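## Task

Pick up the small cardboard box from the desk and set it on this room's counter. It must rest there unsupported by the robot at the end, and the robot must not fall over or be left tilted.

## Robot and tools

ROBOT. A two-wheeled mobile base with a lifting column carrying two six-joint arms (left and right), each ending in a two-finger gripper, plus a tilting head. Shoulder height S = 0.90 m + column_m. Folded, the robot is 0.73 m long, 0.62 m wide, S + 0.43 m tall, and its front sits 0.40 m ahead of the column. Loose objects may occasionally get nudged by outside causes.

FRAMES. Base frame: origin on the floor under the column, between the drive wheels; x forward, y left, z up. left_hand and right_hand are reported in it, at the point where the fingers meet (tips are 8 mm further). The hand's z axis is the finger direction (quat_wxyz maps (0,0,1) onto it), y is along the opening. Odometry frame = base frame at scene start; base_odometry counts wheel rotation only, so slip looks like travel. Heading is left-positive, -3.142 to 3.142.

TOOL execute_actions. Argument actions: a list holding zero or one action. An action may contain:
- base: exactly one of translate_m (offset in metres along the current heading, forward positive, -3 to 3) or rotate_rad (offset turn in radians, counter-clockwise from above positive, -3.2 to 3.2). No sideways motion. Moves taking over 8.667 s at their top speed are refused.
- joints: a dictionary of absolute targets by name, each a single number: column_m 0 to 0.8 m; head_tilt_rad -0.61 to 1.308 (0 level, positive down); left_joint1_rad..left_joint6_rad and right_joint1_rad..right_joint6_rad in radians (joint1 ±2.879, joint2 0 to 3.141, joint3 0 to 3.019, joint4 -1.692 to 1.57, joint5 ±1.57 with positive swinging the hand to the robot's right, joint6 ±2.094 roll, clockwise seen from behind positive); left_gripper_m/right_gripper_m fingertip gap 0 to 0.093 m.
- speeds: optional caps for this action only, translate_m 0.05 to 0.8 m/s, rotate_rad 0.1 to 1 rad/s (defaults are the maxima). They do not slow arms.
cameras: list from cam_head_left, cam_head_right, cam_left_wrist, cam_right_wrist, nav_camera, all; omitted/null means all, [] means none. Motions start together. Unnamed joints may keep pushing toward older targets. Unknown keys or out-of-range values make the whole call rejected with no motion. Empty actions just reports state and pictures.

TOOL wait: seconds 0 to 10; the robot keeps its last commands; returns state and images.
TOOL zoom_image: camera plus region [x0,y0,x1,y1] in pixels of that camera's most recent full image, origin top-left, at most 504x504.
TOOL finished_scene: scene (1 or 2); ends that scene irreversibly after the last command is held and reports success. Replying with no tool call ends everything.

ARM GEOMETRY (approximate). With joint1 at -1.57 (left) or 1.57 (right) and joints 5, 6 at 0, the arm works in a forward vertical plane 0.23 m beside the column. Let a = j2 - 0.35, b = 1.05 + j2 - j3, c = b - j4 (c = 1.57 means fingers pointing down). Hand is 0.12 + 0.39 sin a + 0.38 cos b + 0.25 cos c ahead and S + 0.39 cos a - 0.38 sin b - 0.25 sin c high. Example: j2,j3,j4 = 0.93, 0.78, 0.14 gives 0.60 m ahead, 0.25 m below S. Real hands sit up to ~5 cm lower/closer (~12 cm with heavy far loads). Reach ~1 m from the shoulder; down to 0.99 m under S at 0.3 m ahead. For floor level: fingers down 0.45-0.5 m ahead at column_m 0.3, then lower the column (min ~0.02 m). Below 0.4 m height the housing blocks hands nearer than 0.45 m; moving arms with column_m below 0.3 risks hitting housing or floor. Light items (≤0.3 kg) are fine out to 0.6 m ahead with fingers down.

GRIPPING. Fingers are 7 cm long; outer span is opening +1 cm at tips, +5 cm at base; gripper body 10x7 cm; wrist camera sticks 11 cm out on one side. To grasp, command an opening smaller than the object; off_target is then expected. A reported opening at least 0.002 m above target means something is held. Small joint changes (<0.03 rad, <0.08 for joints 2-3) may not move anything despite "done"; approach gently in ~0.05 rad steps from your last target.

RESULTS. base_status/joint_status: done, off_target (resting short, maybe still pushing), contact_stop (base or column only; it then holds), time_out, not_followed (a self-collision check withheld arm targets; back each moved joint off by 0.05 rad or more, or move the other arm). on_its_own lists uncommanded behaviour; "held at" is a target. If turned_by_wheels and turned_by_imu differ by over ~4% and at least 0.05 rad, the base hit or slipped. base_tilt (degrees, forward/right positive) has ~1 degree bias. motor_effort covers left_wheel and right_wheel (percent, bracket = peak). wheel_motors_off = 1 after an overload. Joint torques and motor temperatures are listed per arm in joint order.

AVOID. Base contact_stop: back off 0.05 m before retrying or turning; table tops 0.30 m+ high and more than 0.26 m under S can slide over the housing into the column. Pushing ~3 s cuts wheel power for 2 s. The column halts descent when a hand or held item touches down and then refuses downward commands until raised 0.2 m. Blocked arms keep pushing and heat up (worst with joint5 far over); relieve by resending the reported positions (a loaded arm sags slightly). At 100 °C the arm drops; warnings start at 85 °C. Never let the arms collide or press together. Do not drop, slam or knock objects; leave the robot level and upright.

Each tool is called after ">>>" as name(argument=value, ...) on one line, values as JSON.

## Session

>>> execute_actions(actions=[])

Scene clock: 0.00 s.
Joint torques (N m, as the arm reports them, + toward a larger angle): no reading
Motor temperatures (°C, as the motors report them): left_arm=[27 26 27 26 27 25] | right_arm=[25 26 26 26 26 26]
base_odometry: x=+0.000 y=+0.000 heading=+0.000 (m, m, rad; odometry frame)
turned_by_wheels: +0.000 (rad since the last result)
turned_by_imu: +0.000 (rad since the last result)
base_tilt: forward=-0.2 right=-0.1 (deg)
base_status: not commanded
joint_positions: column_m=+0.554 head_tilt_rad=+0.861 left_joint1_rad=-1.576 left_joint2_rad=+0.895 left_joint3_rad=+0.429 left_joint4_rad=-0.981 left_joint5_rad=+0.003 left_joint6_rad=-0.019 left_gripper_m=+0.095 right_joint1_rad=+1.563 right_joint2_rad=+0.850 right_joint3_rad=+0.373 right_joint4_rad=-0.912 right_joint5_rad=-0.002 right_joint6_rad=-0.051 right_gripper_m=+0.095
joint_status: not commanded
wheel_motors_off: 0
motor_effort: left_wheel=-1 right_wheel=+3 (%)
left_hand: x=+0.1506 y=+0.2229 z=+1.2549 quat_wxyz=(+0.445, +0.007, -0.895, -0.001) (m; base frame)
right_hand: x=+0.1405 y=-0.2266 z=+1.2522 quat_wxyz=(+0.419, +0.020, -0.908, -0.009) (m; base frame)
pictures: cam_head_left, cam_head_right, cam_left_wrist, cam_right_wrist, nav_camera
camera_calibration (this result's frames):
cam_head_left: T_world_to_cam=[[-0.0591264, -0.997501, 0.0386874, -0.00454954], [-0.722862, 0.0160548, -0.690806, 1.09533], [0.688458, -0.0688106, -0.722004, 0.987766], [0, 0, 0, 1]] pos_world=[0.111464, 0.0458453, 1.47]
cam_head_right: T_world_to_cam=[[-0.0445124, -0.998155, 0.041296, -0.116283], [-0.726104, 0.0039338, -0.687574, 1.09469], [0.686143, -0.0605907, -0.724939, 1.00288], [0, 0, 0, 1]] pos_world=[0.101563, -0.0596098, 1.48451]
cam_left_wrist: T_world_to_cam=[[-0.00184654, -0.999992, -0.00355432, 0.231837], [-0.0480399, -0.00346152, 0.998839, -1.23542], [-0.998844, 0.00201515, -0.0480331, 0.336235], [0, 0, 0, 1]] pos_world=[0.276924, 0.226881, 1.25096]
cam_right_wrist: T_world_to_cam=[[0.0348969, -0.999042, -0.0264075, -0.202004], [-0.0790885, -0.0291013, 0.996443, -1.23677], [-0.996257, -0.0326842, -0.0800283, 0.35285], [0, 0, 0, 1]] pos_world=[0.260763, -0.22627, 1.25528]
Images, in order (width x height): cam_head_left 896x504, cam_head_right 896x504, cam_left_wrist 896x504, cam_right_wrist 896x504, nav_camera 896x504.

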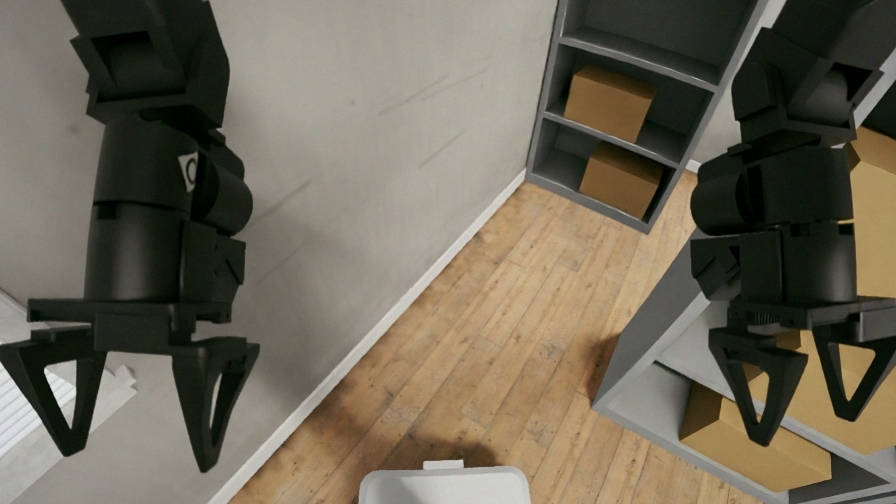

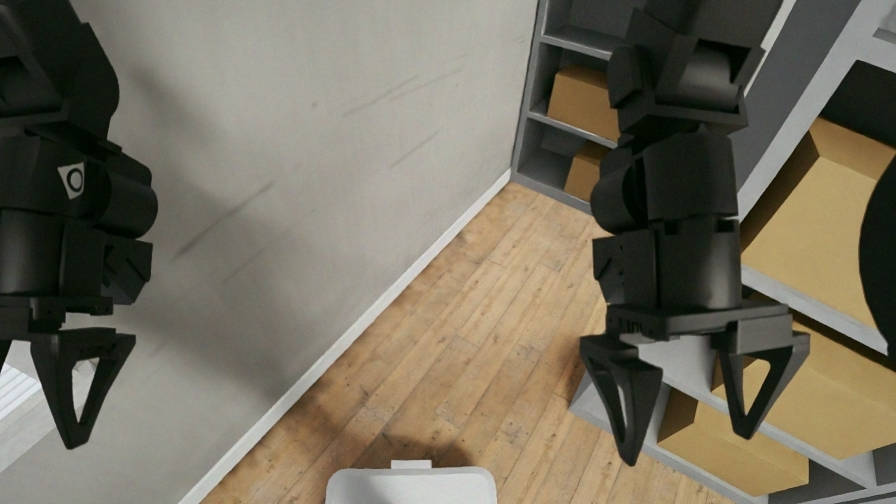

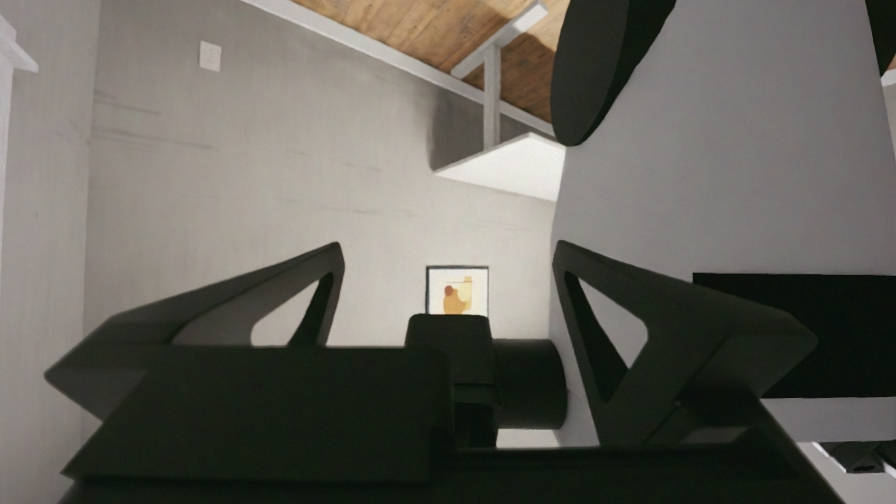

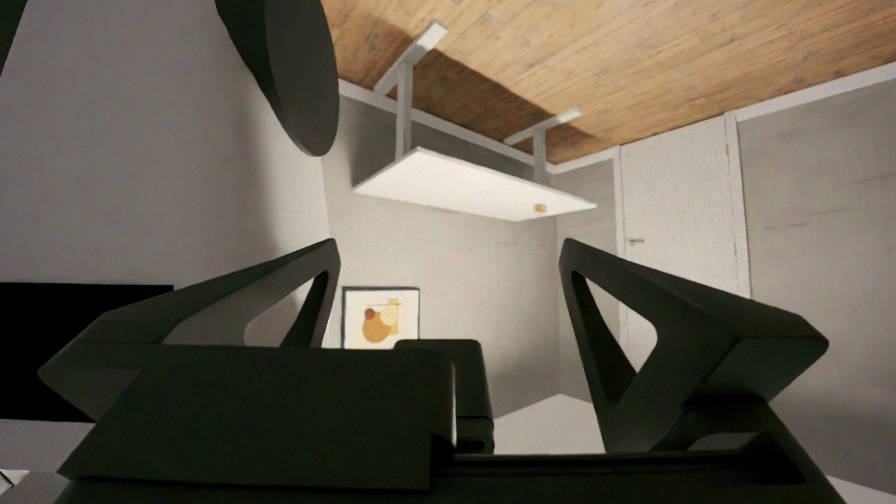

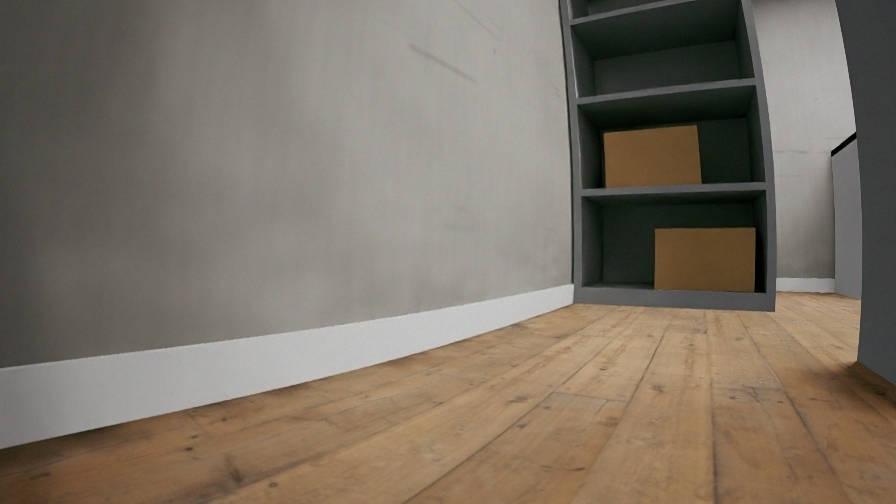

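>>> execute_actions(actions=[{"base":{"rotate_rad":-2.6},"joints":{"head_tilt_rad":0.55}}], cameras=["cam_head_left","cam_head_right"])

Scene clock: 5.33 s.
Joint torques (N m, as the arm reports them, + toward a larger angle): left_arm=[-1.11 -8.49 -0.99 -1.53  0.    0.02] | right_arm=[-0.14 -4.7  -0.72 -1.25  0.05  0.11]
Motor temperatures (°C, as the motors report them): left_arm=[27 26 27 26 27 25] | right_arm=[25 26 26 26 26 26]
base_odometry: x=+0.000 y=+0.000 heading=-2.600 (m, m, rad; odometry frame)
turned_by_wheels: -2.600 (rad since the last result)
turned_by_imu: -2.608 (rad since the last result)
base_tilt: forward=-0.1 right=+0.0 (deg)
base_status: done
joint_positions: column_m=+0.554 head_tilt_rad=+0.568 left_joint1_rad=-1.576 left_joint2_rad=+0.895 left_joint3_rad=+0.429 left_joint4_rad=-0.981 left_joint5_rad=+0.003 left_joint6_rad=-0.019 left_gripper_m=+0.095 right_joint1_rad=+1.563 right_joint2_rad=+0.850 right_joint3_rad=+0.373 right_joint4_rad=-0.912 right_joint5_rad=-0.002 right_joint6_rad=-0.051 right_gripper_m=+0.095
joint_status: all done
wheel_motors_off: 0
motor_effort: left_wheel=+3(25) right_wheel=-4(51) (%)
left_hand: x=+0.1506 y=+0.2229 z=+1.2549 quat_wxyz=(+0.445, +0.007, -0.895, -0.001) (m; base frame)
right_hand: x=+0.1405 y=-0.2266 z=+1.2522 quat_wxyz=(+0.419, +0.020, -0.908, -0.009) (m; base frame)
pictures: cam_head_left, cam_head_right
camera_calibration (this result's frames):
cam_head_left: T_world_to_cam=[[-0.0677823, -0.997501, 0.019955, 0.0247288], [-0.49245, 0.0160548, -0.870193, 1.36004], [0.867697, -0.0688106, -0.492307, 0.6251], [0, 0, 0, 1]] pos_world=[0.129029, 0.0458453, 1.49074]
cam_head_right: T_world_to_cam=[[-0.0545452, -0.998155, 0.0266746, -0.0932663], [-0.496487, 0.0039338, -0.868035, 1.36109], [0.866328, -0.0605907, -0.495786, 0.641001], [0, 0, 0, 1]] pos_world=[0.115361, -0.0596098, 1.50176]
Images, in order (width x height): cam_head_left 896x504, cam_head_right 896x504.

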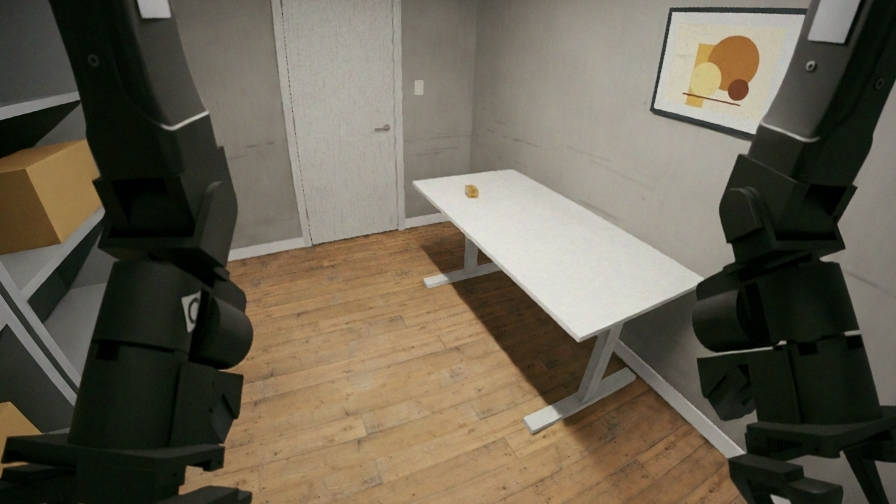

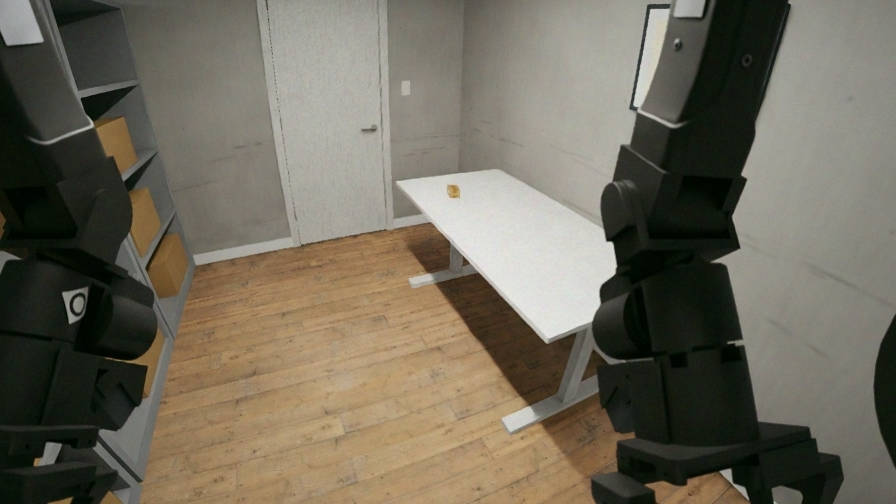

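>>> execute_actions(actions=[{"base":{"rotate_rad":0.237}}], cameras=[])

>>> execute_actions(actions=[{"base":{"translate_m":1.75},"joints":{"left_joint1_rad":-1.57,"left_joint2_rad":1.623,"left_joint3_rad":1.389,"left_joint4_rad":-0.286,"left_joint5_rad":0,"left_joint6_rad":0,"head_tilt_rad":0.86}}], cameras=[])

>>> execute_actions(actions=[{"base":{"rotate_rad":-1.457}}], cameras=["cam_head_left","cam_head_right","cam_left_wrist"])

Scene clock: 8.97 s.
Joint torques (N m, as the arm reports them, + toward a larger angle): left_arm=[-0.67 -8.72 -0.97 -1.44 -0.03  0.03] | right_arm=[-0.1  -4.71 -0.76 -1.25  0.05  0.11]
Motor temperatures (°C, as the motors report them): left_arm=[27 26 27 26 27 25] | right_arm=[25 26 26 26 26 26]
base_odometry: x=+0.000 y=+0.000 heading=-2.363 (m, m, rad; odometry frame)
turned_by_wheels: +0.236 (rad since the last result)
turned_by_imu: +0.239 (rad since the last result)
base_tilt: forward=-0.3 right=-0.1 (deg)
base_status: done
joint_positions: column_m=+0.554 head_tilt_rad=+0.568 left_joint1_rad=-1.576 left_joint2_rad=+0.895 left_joint3_rad=+0.429 left_joint4_rad=-0.981 left_joint5_rad=+0.003 left_joint6_rad=-0.019 left_gripper_m=+0.095 right_joint1_rad=+1.563 right_joint2_rad=+0.850 right_joint3_rad=+0.373 right_joint4_rad=-0.912 right_joint5_rad=-0.002 right_joint6_rad=-0.051 right_gripper_m=+0.095
joint_status: not commanded
wheel_motors_off: 0
motor_effort: left_wheel=-2(16) right_wheel=+1(25) (%)
left_hand: x=+0.1506 y=+0.2229 z=+1.2549 quat_wxyz=(+0.445, +0.007, -0.895, -0.001) (m; base frame)
right_hand: x=+0.1405 y=-0.2266 z=+1.2522 quat_wxyz=(+0.419, +0.020, -0.908, -0.009) (m; base frame)
pictures: none
No camera images: the call's "cameras" was empty. Leave "cameras" out to get every camera's image.

Scene clock: 13.40 s.
Joint torques (N m, as the arm reports them, + toward a larger angle): left_arm=[ -0.99 -21.9    2.96   0.92  -0.13   0.12] | right_arm=[-0.16 -4.81 -0.62 -1.21  0.06  0.11]
Motor temperatures (°C, as the motors report them): left_arm=[27 26 27 26 27 25] | right_arm=[25 26 26 26 26 26]
base_odometry: x=-1.246 y=-1.228 heading=-2.364 (m, m, rad; odometry frame)
turned_by_wheels: -0.001 (rad since the last result)
turned_by_imu: -0.002 (rad since the last result)
base_tilt: forward=-0.1 right=-0.1 (deg)
base_status: done
joint_positions: column_m=+0.554 head_tilt_rad=+0.862 left_joint1_rad=-1.576 left_joint2_rad=+1.625 left_joint3_rad=+1.382 left_joint4_rad=-0.299 left_joint5_rad=+0.001 left_joint6_rad=-0.006 left_gripper_m=+0.095 right_joint1_rad=+1.563 right_joint2_rad=+0.850 right_joint3_rad=+0.372 right_joint4_rad=-0.912 right_joint5_rad=-0.002 right_joint6_rad=-0.051 right_gripper_m=+0.095
joint_status: all done
wheel_motors_off: 0
motor_effort: left_wheel=-2(35) right_wheel=+3(67) (%)
left_hand: x=+0.5940 y=+0.2208 z=+0.9541 quat_wxyz=(+0.009, +0.002, -1.000, +0.003) (m; base frame)
right_hand: x=+0.1399 y=-0.2266 z=+1.2524 quat_wxyz=(+0.420, +0.020, -0.907, -0.009) (m; base frame)
pictures: none
No camera images: the call's "cameras" was empty. Leave "cameras" out to get every camera's image.

Scene clock: 16.23 s.
Joint torques (N m, as the arm reports them, + toward a larger angle): left_arm=[  0.04 -21.84   2.73   0.79  -0.1    0.11] | right_arm=[-0.15 -4.67 -0.61 -1.26  0.05  0.1 ]
Motor temperatures (°C, as the motors report them): left_arm=[27 26 27 26 27 25] | right_arm=[25 26 26 26 26 26]
base_odometry: x=-1.246 y=-1.228 heading=+2.463 (m, m, rad; odometry frame)
turned_by_wheels: -1.456 (rad since the last result)
turned_by_imu: -1.459 (rad since the last result)
base_tilt: forward=-0.2 right=+0.0 (deg)
base_status: done
joint_positions: column_m=+0.554 head_tilt_rad=+0.862 left_joint1_rad=-1.571 left_joint2_rad=+1.625 left_joint3_rad=+1.382 left_joint4_rad=-0.299 left_joint5_rad=+0.001 left_joint6_rad=-0.006 left_gripper_m=+0.095 right_joint1_rad=+1.563 right_joint2_rad=+0.850 right_joint3_rad=+0.372 right_joint4_rad=-0.912 right_joint5_rad=-0.002 right_joint6_rad=-0.051 right_gripper_m=+0.095
joint_status: not commanded
wheel_motors_off: 0
motor_effort: left_wheel=+2(34) right_wheel=-4(58) (%)
left_hand: x=+0.5940 y=+0.2240 z=+0.9541 quat_wxyz=(+0.009, +0.003, -1.000, +0.001) (m; base frame)
right_hand: x=+0.1399 y=-0.2266 z=+1.2524 quat_wxyz=(+0.420, +0.020, -0.907, -0.009) (m; base frame)
pictures: cam_head_left, cam_head_right, cam_left_wrist
camera_calibration (this result's frames):
cam_head_left: T_world_to_cam=[[-0.0590969, -0.997501, 0.0387324, -0.00462025], [-0.723387, 0.0160548, -0.690256, 1.0945], [0.687909, -0.0688106, -0.722528, 0.9886], [0, 0, 0, 1]] pos_world=[0.111411, 0.0458453, 1.46996]
cam_head_right: T_world_to_cam=[[-0.0444809, -0.998155, 0.0413298, -0.116337], [-0.726627, 0.0039338, -0.687021, 1.09386], [0.685591, -0.0605907, -0.725461, 1.00371], [0, 0, 0, 1]] pos_world=[0.101521, -0.0596098, 1.48447]
cam_left_wrist: T_world_to_cam=[[-0.00652689, -0.999959, -0.00629225, 0.238095], [-0.815577, 0.00168227, 0.578646, -0.0580542], [-0.578612, 0.00890857, -0.815555, 1.24579], [0, 0, 0, 1]] pos_world=[0.675035, 0.227085, 1.0511]
Images, in order (width x height): cam_head_left 896x504, cam_head_right 896x504, cam_left_wrist 896x504.

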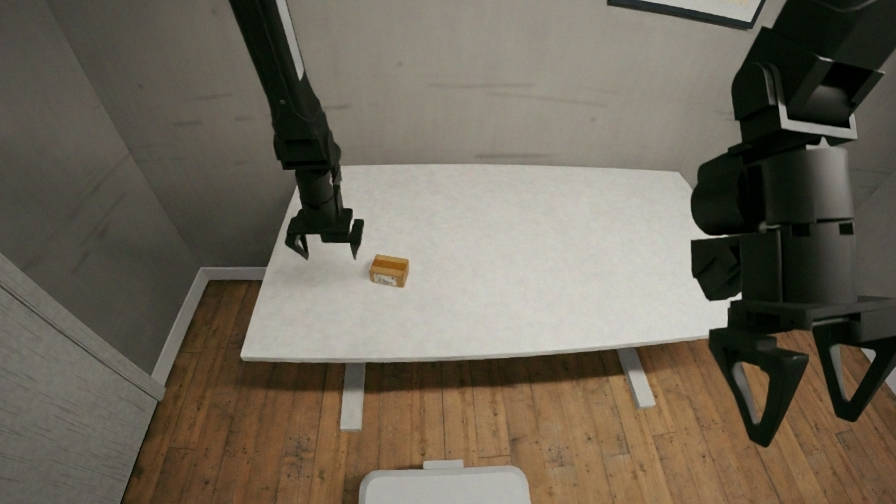

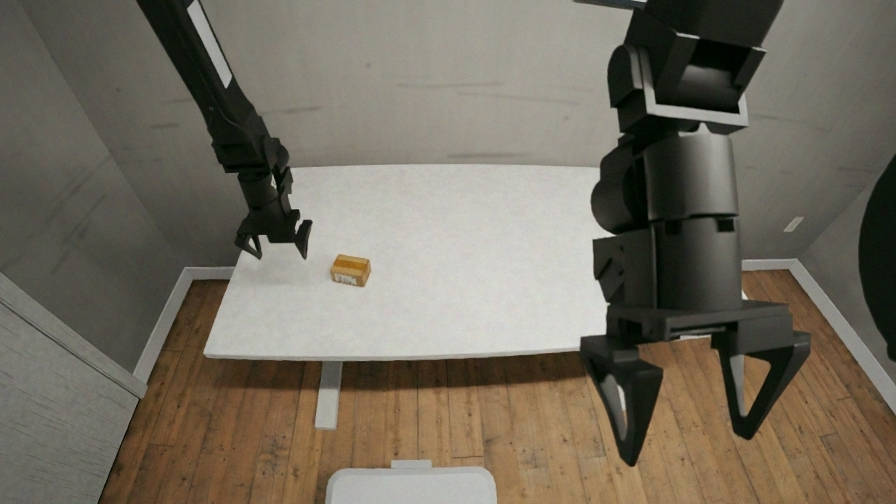

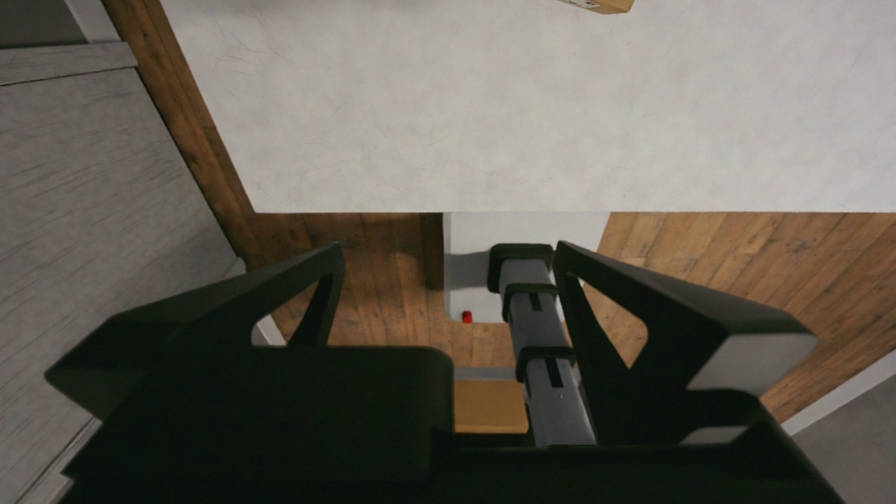

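>>> execute_actions(actions=[{"base":{"rotate_rad":-0.135}}], cameras=[])

>>> execute_actions(actions=[{"base":{"translate_m":0.09},"joints":{"column_m":0.5}}], cameras=["cam_head_left","cam_left_wrist"])

Scene clock: 18.80 s.
Joint torques (N m, as the arm reports them, + toward a larger angle): left_arm=[ -0.46 -21.97   2.63   0.81  -0.13   0.1 ] | right_arm=[-0.16 -4.66 -0.68 -1.24  0.05  0.1 ]
Motor temperatures (°C, as the motors report them): left_arm=[27 26 27 26 27 25] | right_arm=[25 26 26 26 26 26]
base_odometry: x=-1.247 y=-1.228 heading=+2.328 (m, m, rad; odometry frame)
turned_by_wheels: -0.135 (rad since the last result)
turned_by_imu: -0.135 (rad since the last result)
base_tilt: forward=-0.2 right=-0.1 (deg)
base_status: done
joint_positions: column_m=+0.554 head_tilt_rad=+0.862 left_joint1_rad=-1.571 left_joint2_rad=+1.625 left_joint3_rad=+1.382 left_joint4_rad=-0.299 left_joint5_rad=+0.001 left_joint6_rad=-0.006 left_gripper_m=+0.095 right_joint1_rad=+1.563 right_joint2_rad=+0.850 right_joint3_rad=+0.372 right_joint4_rad=-0.912 right_joint5_rad=-0.002 right_joint6_rad=-0.051 right_gripper_m=+0.095
joint_status: not commanded
wheel_motors_off: 0
motor_effort: left_wheel=+2(24) right_wheel=-4(31) (%)
left_hand: x=+0.5940 y=+0.2240 z=+0.9541 quat_wxyz=(+0.009, +0.003, -1.000, +0.001) (m; base frame)
right_hand: x=+0.1399 y=-0.2266 z=+1.2524 quat_wxyz=(+0.420, +0.020, -0.907, -0.009) (m; base frame)
pictures: none
No camera images: the call's "cameras" was empty. Leave "cameras" out to get every camera's image.

Scene clock: 20.17 s.
Joint torques (N m, as the arm reports them, + toward a larger angle): left_arm=[ -1.03 -22.34   2.58   0.78  -0.06   0.12] | right_arm=[-0.11 -4.63 -0.69 -1.26  0.05  0.11]
Motor temperatures (°C, as the motors report them): left_arm=[27 27 27 26 27 25] | right_arm=[25 26 26 26 26 26]
base_odometry: x=-1.308 y=-1.163 heading=+2.327 (m, m, rad; odometry frame)
turned_by_wheels: -0.001 (rad since the last result)
turned_by_imu: -0.001 (rad since the last result)
base_tilt: forward=-0.2 right=+0.0 (deg)
base_status: done
joint_positions: column_m=+0.500 head_tilt_rad=+0.862 left_joint1_rad=-1.571 left_joint2_rad=+1.625 left_joint3_rad=+1.385 left_joint4_rad=-0.299 left_joint5_rad=+0.001 left_joint6_rad=-0.006 left_gripper_m=+0.095 right_joint1_rad=+1.563 right_joint2_rad=+0.850 right_joint3_rad=+0.373 right_joint4_rad=-0.912 right_joint5_rad=-0.002 right_joint6_rad=-0.051 right_gripper_m=+0.095
joint_status: all done
wheel_motors_off: 0
motor_effort: left_wheel=-1(41) right_wheel=+2(61) (%)
left_hand: x=+0.5956 y=+0.2240 z=+0.9006 quat_wxyz=(+0.007, +0.003, -1.000, +0.001) (m; base frame)
right_hand: x=+0.1405 y=-0.2266 z=+1.1984 quat_wxyz=(+0.419, +0.020, -0.908, -0.009) (m; base frame)
pictures: cam_head_left, cam_left_wrist
camera_calibration (this result's frames):
cam_head_left: T_world_to_cam=[[-0.059091, -0.997501, 0.0387415, -0.00255001], [-0.723493, 0.0160548, -0.690145, 1.05721], [0.687798, -0.0688106, -0.722633, 0.949887], [0, 0, 0, 1]] pos_world=[0.1114, 0.0458453, 1.41614]
cam_left_wrist: T_world_to_cam=[[-0.00650865, -0.999959, -0.00630884, 0.237773], [-0.817119, 0.00168158, 0.576466, -0.0228621], [-0.576432, 0.00890709, -0.817097, 1.20317], [0, 0, 0, 1]] pos_world=[0.676411, 0.227085, 0.997785]
Images, in order (width x height): cam_head_left 896x504, cam_left_wrist 896x504.

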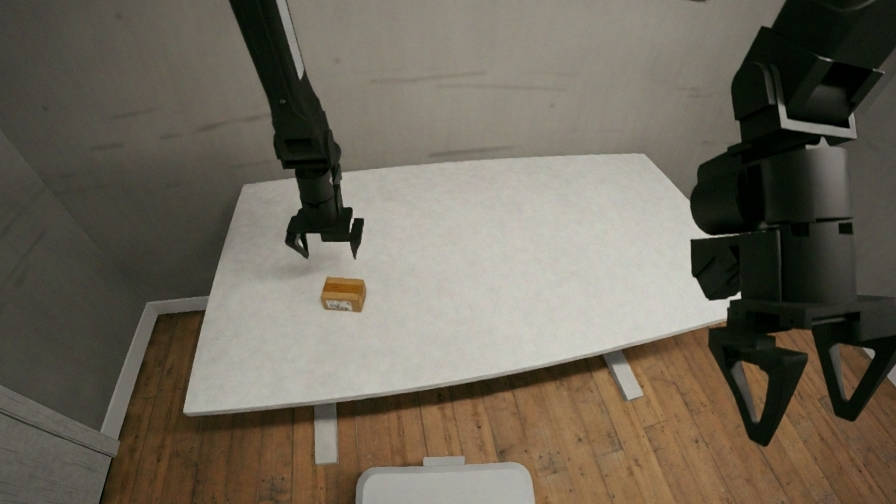

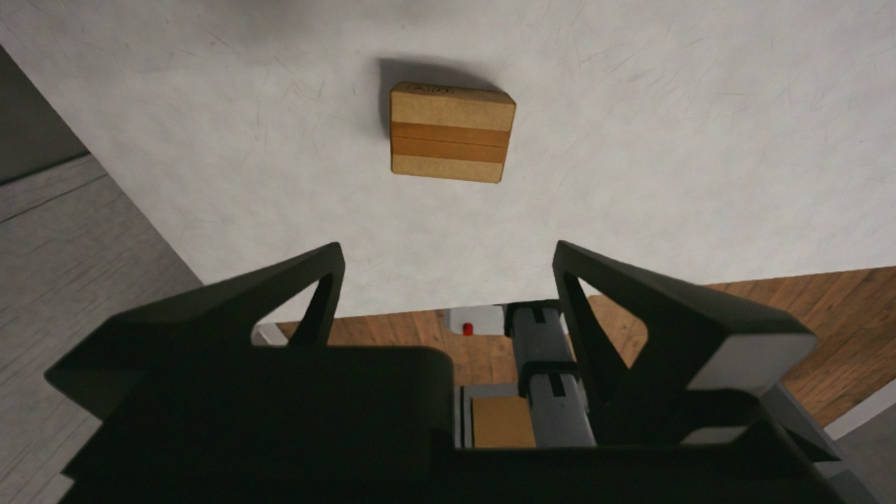

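>>> execute_actions(actions=[{"base":{"translate_m":0.015},"joints":{"column_m":0.42,"left_joint6_rad":1.65}}], cameras=["cam_head_left","cam_left_wrist"])

Scene clock: 22.53 s.
Joint torques (N m, as the arm reports them, + toward a larger angle): left_arm=[ -0.26 -20.9    2.51   0.84  -0.01   0.12] | right_arm=[-0.1  -4.73 -0.71 -1.24  0.06  0.11]
Motor temperatures (°C, as the motors report them): left_arm=[27 27 27 26 27 25] | right_arm=[25 26 26 26 26 26]
base_odometry: x=-1.319 y=-1.152 heading=+2.326 (m, m, rad; odometry frame)
turned_by_wheels: -0.001 (rad since the last result)
turned_by_imu: -0.001 (rad since the last result)
base_tilt: forward=-0.1 right=-0.1 (deg)
base_status: done
joint_positions: column_m=+0.420 head_tilt_rad=+0.862 left_joint1_rad=-1.571 left_joint2_rad=+1.624 left_joint3_rad=+1.387 left_joint4_rad=-0.298 left_joint5_rad=+0.001 left_joint6_rad=+1.641 left_gripper_m=+0.095 right_joint1_rad=+1.563 right_joint2_rad=+0.850 right_joint3_rad=+0.373 right_joint4_rad=-0.912 right_joint5_rad=-0.002 right_joint6_rad=-0.051 right_gripper_m=+0.095
joint_status: all done
wheel_motors_off: 0
motor_effort: left_wheel=-2(31) right_wheel=+4(54) (%)
left_hand: x=+0.5971 y=+0.2240 z=+0.8211 quat_wxyz=(+0.004, -0.732, -0.682, +0.005) (m; base frame)
right_hand: x=+0.1401 y=-0.2266 z=+1.1185 quat_wxyz=(+0.419, +0.020, -0.908, -0.009) (m; base frame)
pictures: cam_head_left, cam_left_wrist
camera_calibration (this result's frames):
cam_head_left: T_world_to_cam=[[-0.0590878, -0.997501, 0.0387463, 0.000542029], [-0.723549, 0.0160548, -0.690086, 1.00192], [0.687739, -0.0688106, -0.722689, 0.892164], [0, 0, 0, 1]] pos_world=[0.111394, 0.0458453, 1.33615]
cam_left_wrist: T_world_to_cam=[[-0.996596, 0.082341, 0.00406929, 0.577527], [0.0703644, 0.823844, 0.562433, -0.678395], [0.0429588, 0.560804, -0.826833, 0.653615], [0, 0, 0, 1]] pos_world=[0.595217, 0.144786, 0.919632]
Images, in order (width x height): cam_head_left 896x504, cam_left_wrist 896x504.

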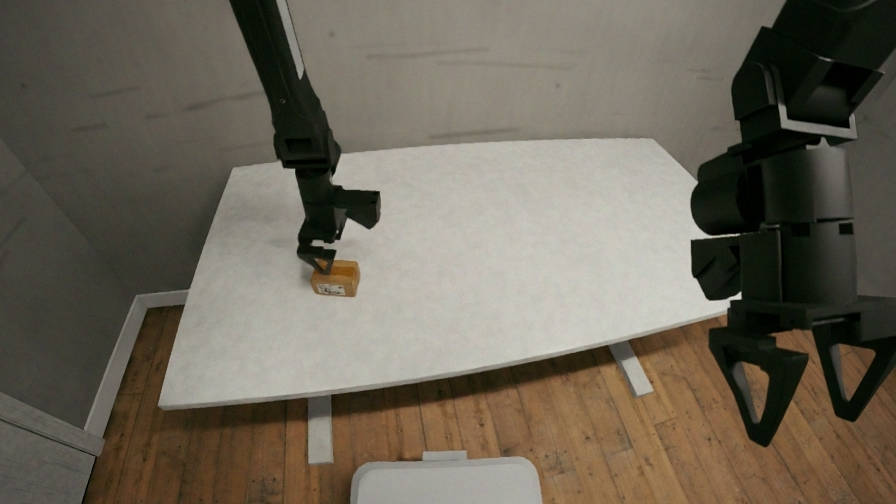

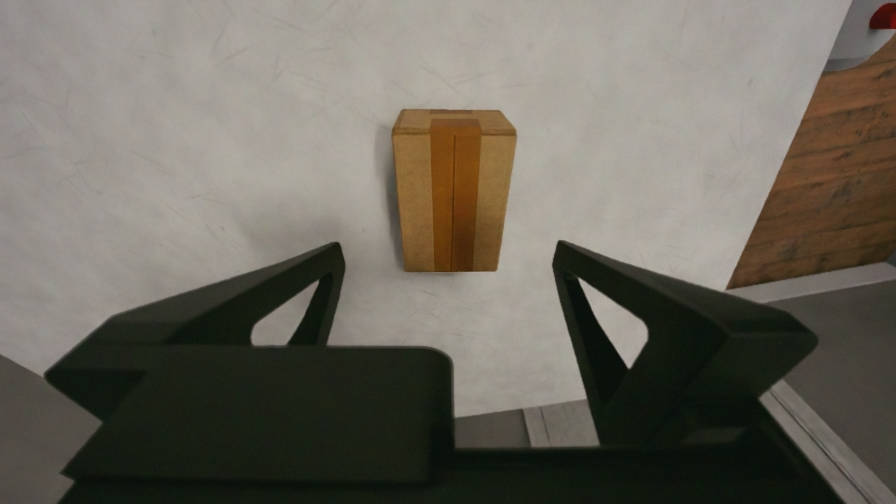

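>>> execute_actions(actions=[{"joints":{"column_m":0.355}}], cameras=["cam_head_left","cam_left_wrist"])

>>> execute_actions(actions=[{"joints":{"left_gripper_m":0.03}}], cameras=["cam_left_wrist"])

Scene clock: 24.43 s.
Joint torques (N m, as the arm reports them, + toward a larger angle): left_arm=[ -1.44 -20.73   2.63   0.63   0.02   0.12] | right_arm=[-0.14 -4.71 -0.73 -1.23  0.05  0.1 ]
Motor temperatures (°C, as the motors report them): left_arm=[27 27 27 26 27 25] | right_arm=[25 26 26 26 26 26]
base_odometry: x=-1.319 y=-1.152 heading=+2.326 (m, m, rad; odometry frame)
turned_by_wheels: +0.000 (rad since the last result)
turned_by_imu: +0.000 (rad since the last result)
base_tilt: forward=+0.0 right=-0.1 (deg)
base_status: not commanded
joint_positions: column_m=+0.355 head_tilt_rad=+0.862 left_joint1_rad=-1.571 left_joint2_rad=+1.624 left_joint3_rad=+1.387 left_joint4_rad=-0.298 left_joint5_rad=+0.001 left_joint6_rad=+1.641 left_gripper_m=+0.095 right_joint1_rad=+1.563 right_joint2_rad=+0.850 right_joint3_rad=+0.373 right_joint4_rad=-0.912 right_joint5_rad=-0.002 right_joint6_rad=-0.051 right_gripper_m=+0.095
joint_status: all done
wheel_motors_off: 0
motor_effort: left_wheel=-1(1) right_wheel=+3(4) (%)
left_hand: x=+0.5971 y=+0.2240 z=+0.7561 quat_wxyz=(+0.004, -0.732, -0.682, +0.005) (m; base frame)
right_hand: x=+0.1401 y=-0.2266 z=+1.0535 quat_wxyz=(+0.419, +0.020, -0.908, -0.009) (m; base frame)
pictures: cam_head_left, cam_left_wrist
camera_calibration (this result's frames):
cam_head_left: T_world_to_cam=[[-0.0590878, -0.997501, 0.0387463, 0.0030605], [-0.723549, 0.0160548, -0.690086, 0.957064], [0.687739, -0.0688106, -0.722689, 0.84519], [0, 0, 0, 1]] pos_world=[0.111394, 0.0458453, 1.27115]
cam_left_wrist: T_world_to_cam=[[-0.996596, 0.082341, 0.00406929, 0.577791], [0.0703644, 0.823844, 0.562433, -0.641837], [0.0429588, 0.560804, -0.826833, 0.599872], [0, 0, 0, 1]] pos_world=[0.595217, 0.144786, 0.854633]
Images, in order (width x height): cam_head_left 896x504, cam_left_wrist 896x504.

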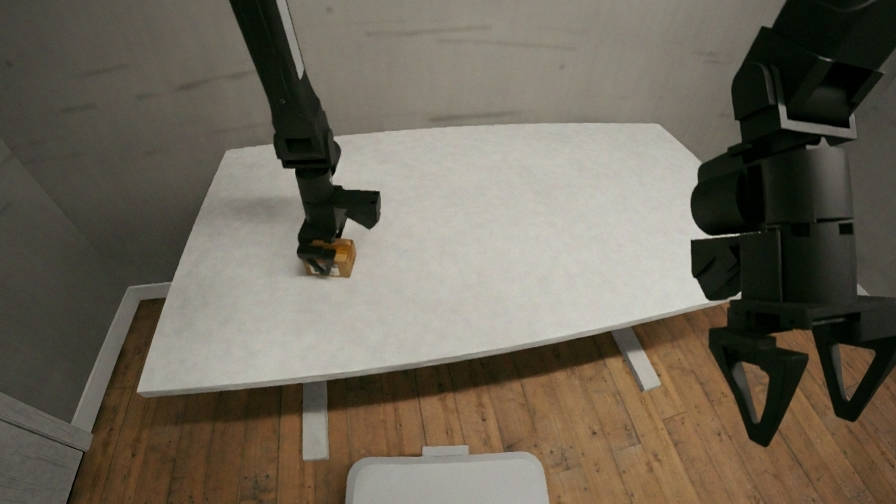

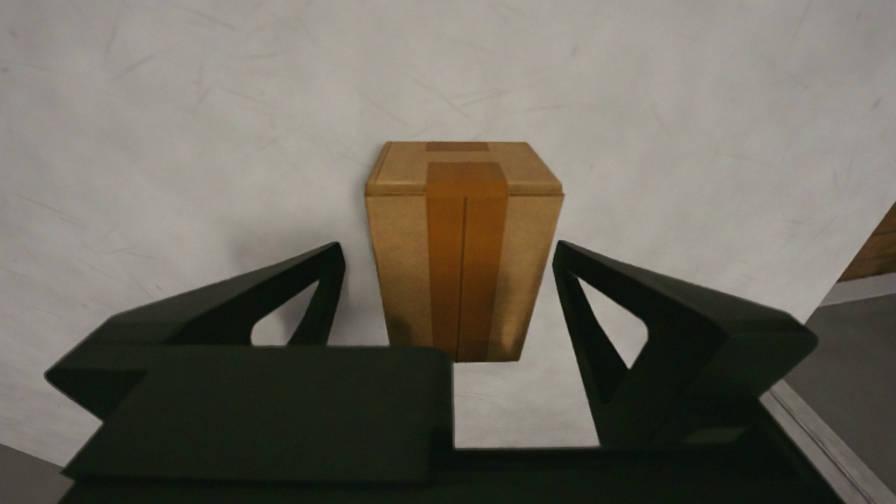

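Scene clock: 25.07 s.
Joint torques (N m, as the arm reports them, + toward a larger angle): left_arm=[ -0.42 -20.74   2.39   0.67   0.06   0.17] | right_arm=[-0.14 -4.74 -0.74 -1.25  0.05  0.11]
Motor temperatures (°C, as the motors report them): left_arm=[27 27 27 26 27 25] | right_arm=[25 26 26 26 26 26]
base_odometry: x=-1.319 y=-1.152 heading=+2.326 (m, m, rad; odometry frame)
turned_by_wheels: +0.000 (rad since the last result)
turned_by_imu: +0.000 (rad since the last result)
base_tilt: forward=-0.2 right=-0.1 (deg)
base_status: not commanded
joint_positions: column_m=+0.355 head_tilt_rad=+0.862 left_joint1_rad=-1.571 left_joint2_rad=+1.624 left_joint3_rad=+1.387 left_joint4_rad=-0.298 left_joint5_rad=+0.000 left_joint6_rad=+1.642 left_gripper_m=+0.059 right_joint1_rad=+1.563 right_joint2_rad=+0.850 right_joint3_rad=+0.373 right_joint4_rad=-0.912 right_joint5_rad=-0.002 right_joint6_rad=-0.051 right_gripper_m=+0.095
joint_status: left_gripper_m off_target (ended at +0.059, target +0.030)
wheel_motors_off: 0
motor_effort: left_wheel=-1(1) right_wheel=+4(4) (%)
left_hand: x=+0.5972 y=+0.2241 z=+0.7561 quat_wxyz=(+0.004, -0.732, -0.682, +0.004) (m; base frame)
right_hand: x=+0.1401 y=-0.2266 z=+1.0535 quat_wxyz=(+0.419, +0.020, -0.908, -0.009) (m; base frame)
pictures: cam_left_wrist
camera_calibration (this result's frames):
cam_left_wrist: T_world_to_cam=[[-0.996566, 0.0827239, 0.00371971, 0.57804], [0.0704672, 0.823604, 0.56277, -0.64216], [0.043491, 0.561099, -0.826605, 0.599274], [0, 0, 0, 1]] pos_world=[0.595243, 0.144816, 0.854601]
Images, in order (width x height): cam_left_wrist 896x504.

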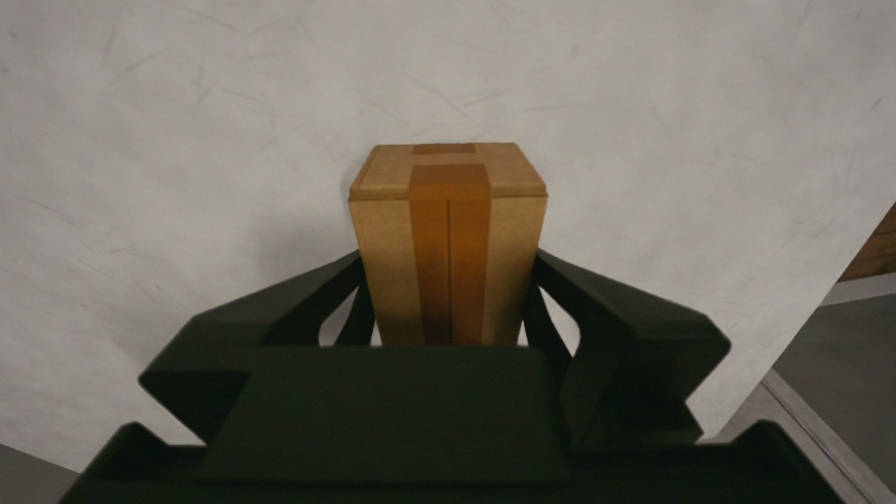

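>>> execute_actions(actions=[{"joints":{"column_m":0.45}}], cameras=[])

>>> execute_actions(actions=[{"base":{"rotate_rad":-1.83},"joints":{"column_m":0.6,"left_joint2_rad":0.695,"left_joint3_rad":0.436,"left_joint4_rad":-0.26,"left_joint6_rad":1.57,"head_tilt_rad":0.75}}], cameras=["cam_head_left","cam_left_wrist"])

>>> execute_actions(actions=[{"base":{"translate_m":2.03}}], cameras=[])

>>> execute_actions(actions=[{"base":{"rotate_rad":-0.847}}], cameras=["cam_head_left","cam_head_right","nav_camera"])

Scene clock: 28.40 s.
Joint torques (N m, as the arm reports them, + toward a larger angle): left_arm=[ -1.28 -21.2    2.44   0.81   0.01   0.14] | right_arm=[-0.14 -4.72 -0.74 -1.24  0.05  0.11]
Motor temperatures (°C, as the motors report them): left_arm=[27 27 27 26 27 25] | right_arm=[25 26 26 26 26 26]
base_odometry: x=-1.319 y=-1.152 heading=+2.326 (m, m, rad; odometry frame)
turned_by_wheels: +0.000 (rad since the last result)
turned_by_imu: +0.000 (rad since the last result)
base_tilt: forward=-0.1 right=+0.0 (deg)
base_status: not commanded
joint_positions: column_m=+0.450 head_tilt_rad=+0.862 left_joint1_rad=-1.571 left_joint2_rad=+1.624 left_joint3_rad=+1.387 left_joint4_rad=-0.298 left_joint5_rad=+0.000 left_joint6_rad=+1.642 left_gripper_m=+0.059 right_joint1_rad=+1.563 right_joint2_rad=+0.850 right_joint3_rad=+0.373 right_joint4_rad=-0.912 right_joint5_rad=-0.002 right_joint6_rad=-0.051 right_gripper_m=+0.095
joint_status: all done
wheel_motors_off: 0
motor_effort: left_wheel=-1(2) right_wheel=+4(3) (%)
left_hand: x=+0.5972 y=+0.2241 z=+0.8509 quat_wxyz=(+0.004, -0.732, -0.682, +0.004) (m; base frame)
right_hand: x=+0.1401 y=-0.2266 z=+1.1483 quat_wxyz=(+0.419, +0.020, -0.908, -0.009) (m; base frame)
pictures: none
No camera images: the call's "cameras" was empty. Leave "cameras" out to get every camera's image.

Scene clock: 31.53 s.
Joint torques (N m, as the arm reports them, + toward a larger angle): left_arm=[-1.01 -9.93  2.46  0.65  0.02 -0.01] | right_arm=[-0.1  -4.66 -0.7  -1.25  0.05  0.11]
Motor temperatures (°C, as the motors report them): left_arm=[27 27 27 26 27 25] | right_arm=[25 26 26 26 26 26]
base_odometry: x=-1.319 y=-1.152 heading=+0.496 (m, m, rad; odometry frame)
turned_by_wheels: -1.829 (rad since the last result)
turned_by_imu: -1.833 (rad since the last result)
base_tilt: forward=-0.1 right=+0.0 (deg)
base_status: done
joint_positions: column_m=+0.600 head_tilt_rad=+0.766 left_joint1_rad=-1.571 left_joint2_rad=+0.707 left_joint3_rad=+0.428 left_joint4_rad=-0.271 left_joint5_rad=+0.000 left_joint6_rad=+1.577 left_gripper_m=+0.059 right_joint1_rad=+1.563 right_joint2_rad=+0.850 right_joint3_rad=+0.373 right_joint4_rad=-0.912 right_joint5_rad=-0.002 right_joint6_rad=-0.051 right_gripper_m=+0.095
joint_status: all done
wheel_motors_off: 0
motor_effort: left_wheel=+2(32) right_wheel=-4(58) (%)
left_hand: x=+0.3455 y=+0.2244 z=+1.2456 quat_wxyz=(+0.009, -0.709, -0.705, +0.010) (m; base frame)
right_hand: x=+0.1401 y=-0.2266 z=+1.2983 quat_wxyz=(+0.419, +0.020, -0.908, -0.009) (m; base frame)
pictures: cam_head_left, cam_left_wrist
camera_calibration (this result's frames):
cam_head_left: T_world_to_cam=[[-0.0625297, -0.997501, 0.0329042, 0.00301149], [-0.654071, 0.0160548, -0.756263, 1.22749], [0.753844, -0.0688106, -0.65344, 0.908996], [0, 0, 0, 1]] pos_world=[0.117814, 0.0458453, 1.52218]
cam_left_wrist: T_world_to_cam=[[-0.99966, 0.0177798, 0.0190732, 0.32186], [0.0254364, 0.825839, 0.563333, -0.885844], [-0.00573548, 0.563626, -0.82601, 1.03038], [0, 0, 0, 1]] pos_world=[0.350193, 0.145091, 1.34399]
Images, in order (width x height): cam_head_left 896x504, cam_left_wrist 896x504.

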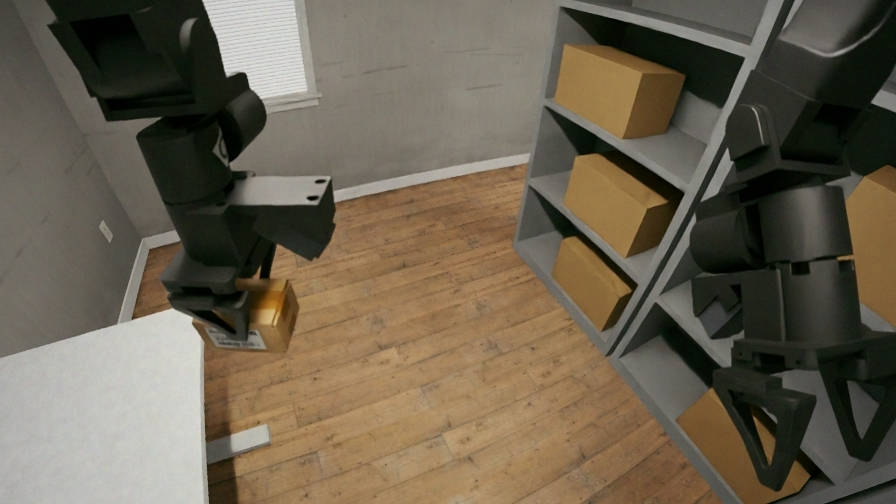

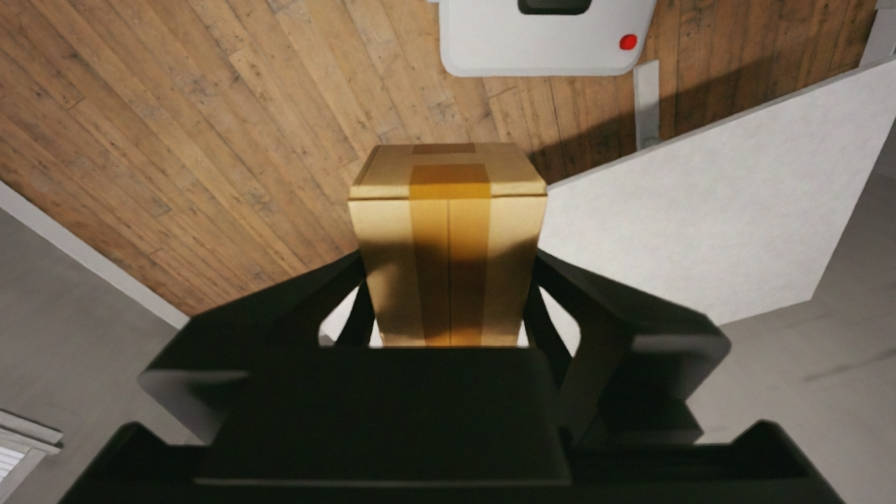

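Scene clock: 36.37 s.
Joint torques (N m, as the arm reports them, + toward a larger angle): left_arm=[-0.19 -9.82  2.24  0.7   0.02  0.  ] | right_arm=[-0.14 -4.7  -0.69 -1.25  0.05  0.11]
Motor temperatures (°C, as the motors report them): left_arm=[27 27 27 26 27 25] | right_arm=[25 26 26 26 26 26]
base_odometry: x=+0.467 y=-0.186 heading=+0.496 (m, m, rad; odometry frame)
turned_by_wheels: -0.001 (rad since the last result)
turned_by_imu: -0.002 (rad since the last result)
base_tilt: forward=-0.2 right=-0.1 (deg)
base_status: done
joint_positions: column_m=+0.600 head_tilt_rad=+0.766 left_joint1_rad=-1.571 left_joint2_rad=+0.706 left_joint3_rad=+0.431 left_joint4_rad=-0.271 left_joint5_rad=+0.000 left_joint6_rad=+1.577 left_gripper_m=+0.059 right_joint1_rad=+1.563 right_joint2_rad=+0.850 right_joint3_rad=+0.373 right_joint4_rad=-0.912 right_joint5_rad=-0.002 right_joint6_rad=-0.051 right_gripper_m=+0.095
joint_status: not commanded
wheel_motors_off: 0
motor_effort: left_wheel=+0(42) right_wheel=+2(61) (%)
left_hand: x=+0.3479 y=+0.2244 z=+1.2462 quat_wxyz=(+0.008, -0.709, -0.705, +0.008) (m; base frame)
right_hand: x=+0.1401 y=-0.2266 z=+1.2983 quat_wxyz=(+0.419, +0.020, -0.908, -0.009) (m; base frame)
pictures: none
No camera images: the call's "cameras" was empty. Leave "cameras" out to get every camera's image.

Scene clock: 38.53 s.
Joint torques (N m, as the arm reports them, + toward a larger angle): left_arm=[ -0.7  -10.93   2.39   0.5   -0.02  -0.03] | right_arm=[-0.15 -4.71 -0.67 -1.25  0.05  0.1 ]
Motor temperatures (°C, as the motors report them): left_arm=[27 27 27 26 27 25] | right_arm=[25 26 26 26 26 26]
base_odometry: x=+0.467 y=-0.186 heading=-0.351 (m, m, rad; odometry frame)
turned_by_wheels: -0.846 (rad since the last result)
turned_by_imu: -0.845 (rad since the last result)
base_tilt: forward=-0.1 right=+0.0 (deg)
base_status: done
joint_positions: column_m=+0.600 head_tilt_rad=+0.766 left_joint1_rad=-1.571 left_joint2_rad=+0.706 left_joint3_rad=+0.431 left_joint4_rad=-0.271 left_joint5_rad=+0.000 left_joint6_rad=+1.577 left_gripper_m=+0.059 right_joint1_rad=+1.563 right_joint2_rad=+0.850 right_joint3_rad=+0.373 right_joint4_rad=-0.912 right_joint5_rad=-0.002 right_joint6_rad=-0.051 right_gripper_m=+0.095
joint_status: not commanded
wheel_motors_off: 0
motor_effort: left_wheel=+2(38) right_wheel=-1(59) (%)
left_hand: x=+0.3479 y=+0.2244 z=+1.2462 quat_wxyz=(+0.008, -0.709, -0.705, +0.008) (m; base frame)
right_hand: x=+0.1401 y=-0.2266 z=+1.2983 quat_wxyz=(+0.419, +0.020, -0.908, -0.009) (m; base frame)
pictures: cam_head_left, cam_head_right, nav_camera
camera_calibration (this result's frames):
cam_head_left: T_world_to_cam=[[-0.0625423, -0.997501, 0.0328803, 0.00305002], [-0.653782, 0.0160548, -0.756512, 1.22787], [0.754094, -0.0688106, -0.653152, 0.908527], [0, 0, 0, 1]] pos_world=[0.117839, 0.0458453, 1.52221]
cam_head_right: T_world_to_cam=[[-0.0482431, -0.998155, 0.0368688, -0.110976], [-0.657317, 0.0039338, -0.753604, 1.22761], [0.752068, -0.0605907, -0.656294, 0.924087], [0, 0, 0, 1]] pos_world=[0.106602, -0.0596098, 1.5357]
Images, in order (width x height): cam_head_left 896x504, cam_head_right 896x504, nav_camera 896x504.

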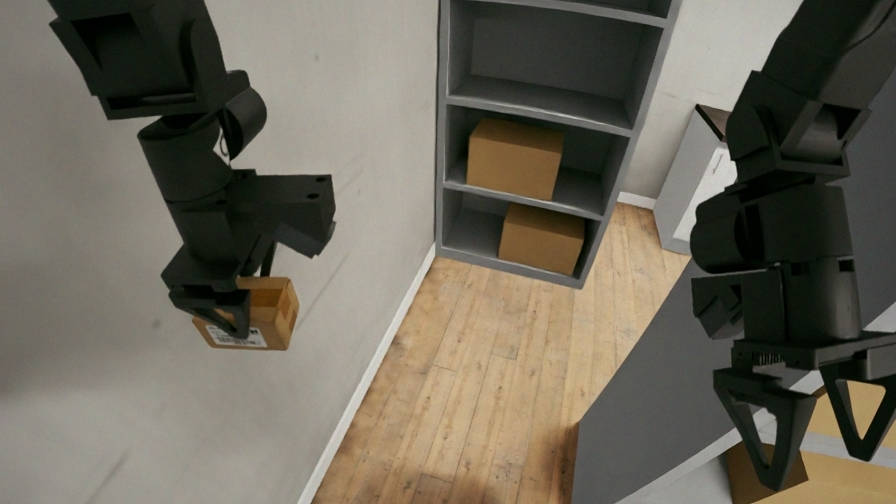

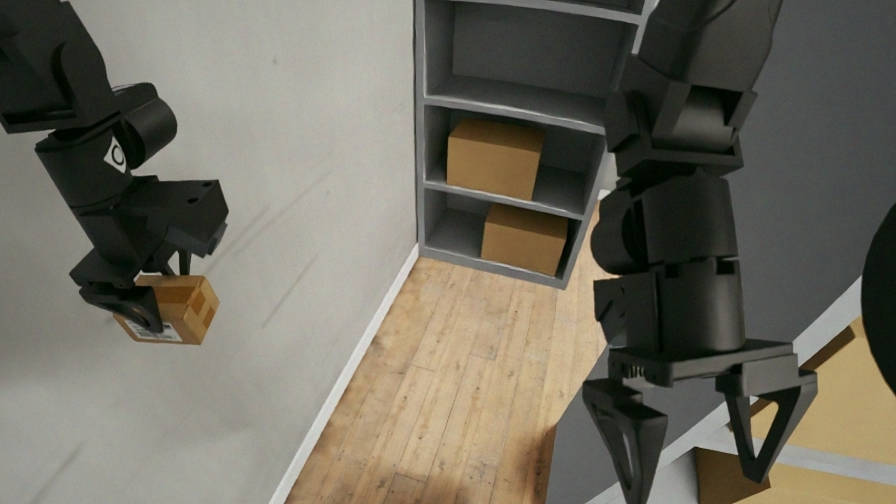

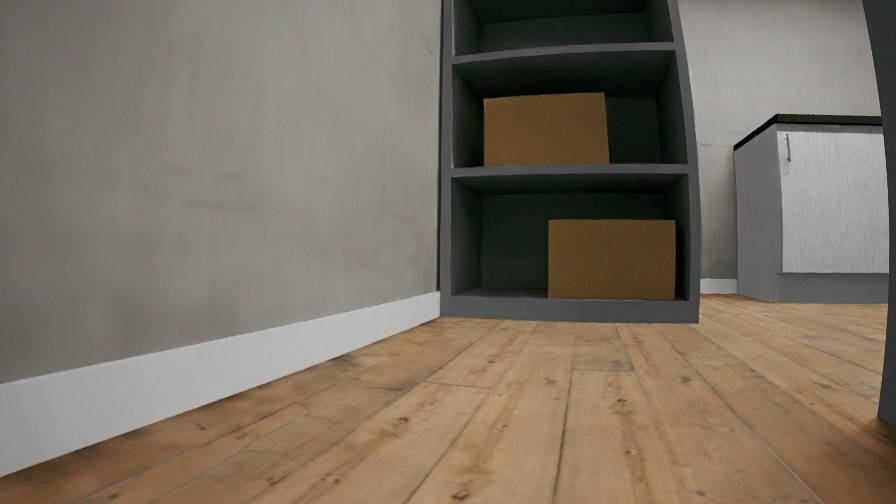

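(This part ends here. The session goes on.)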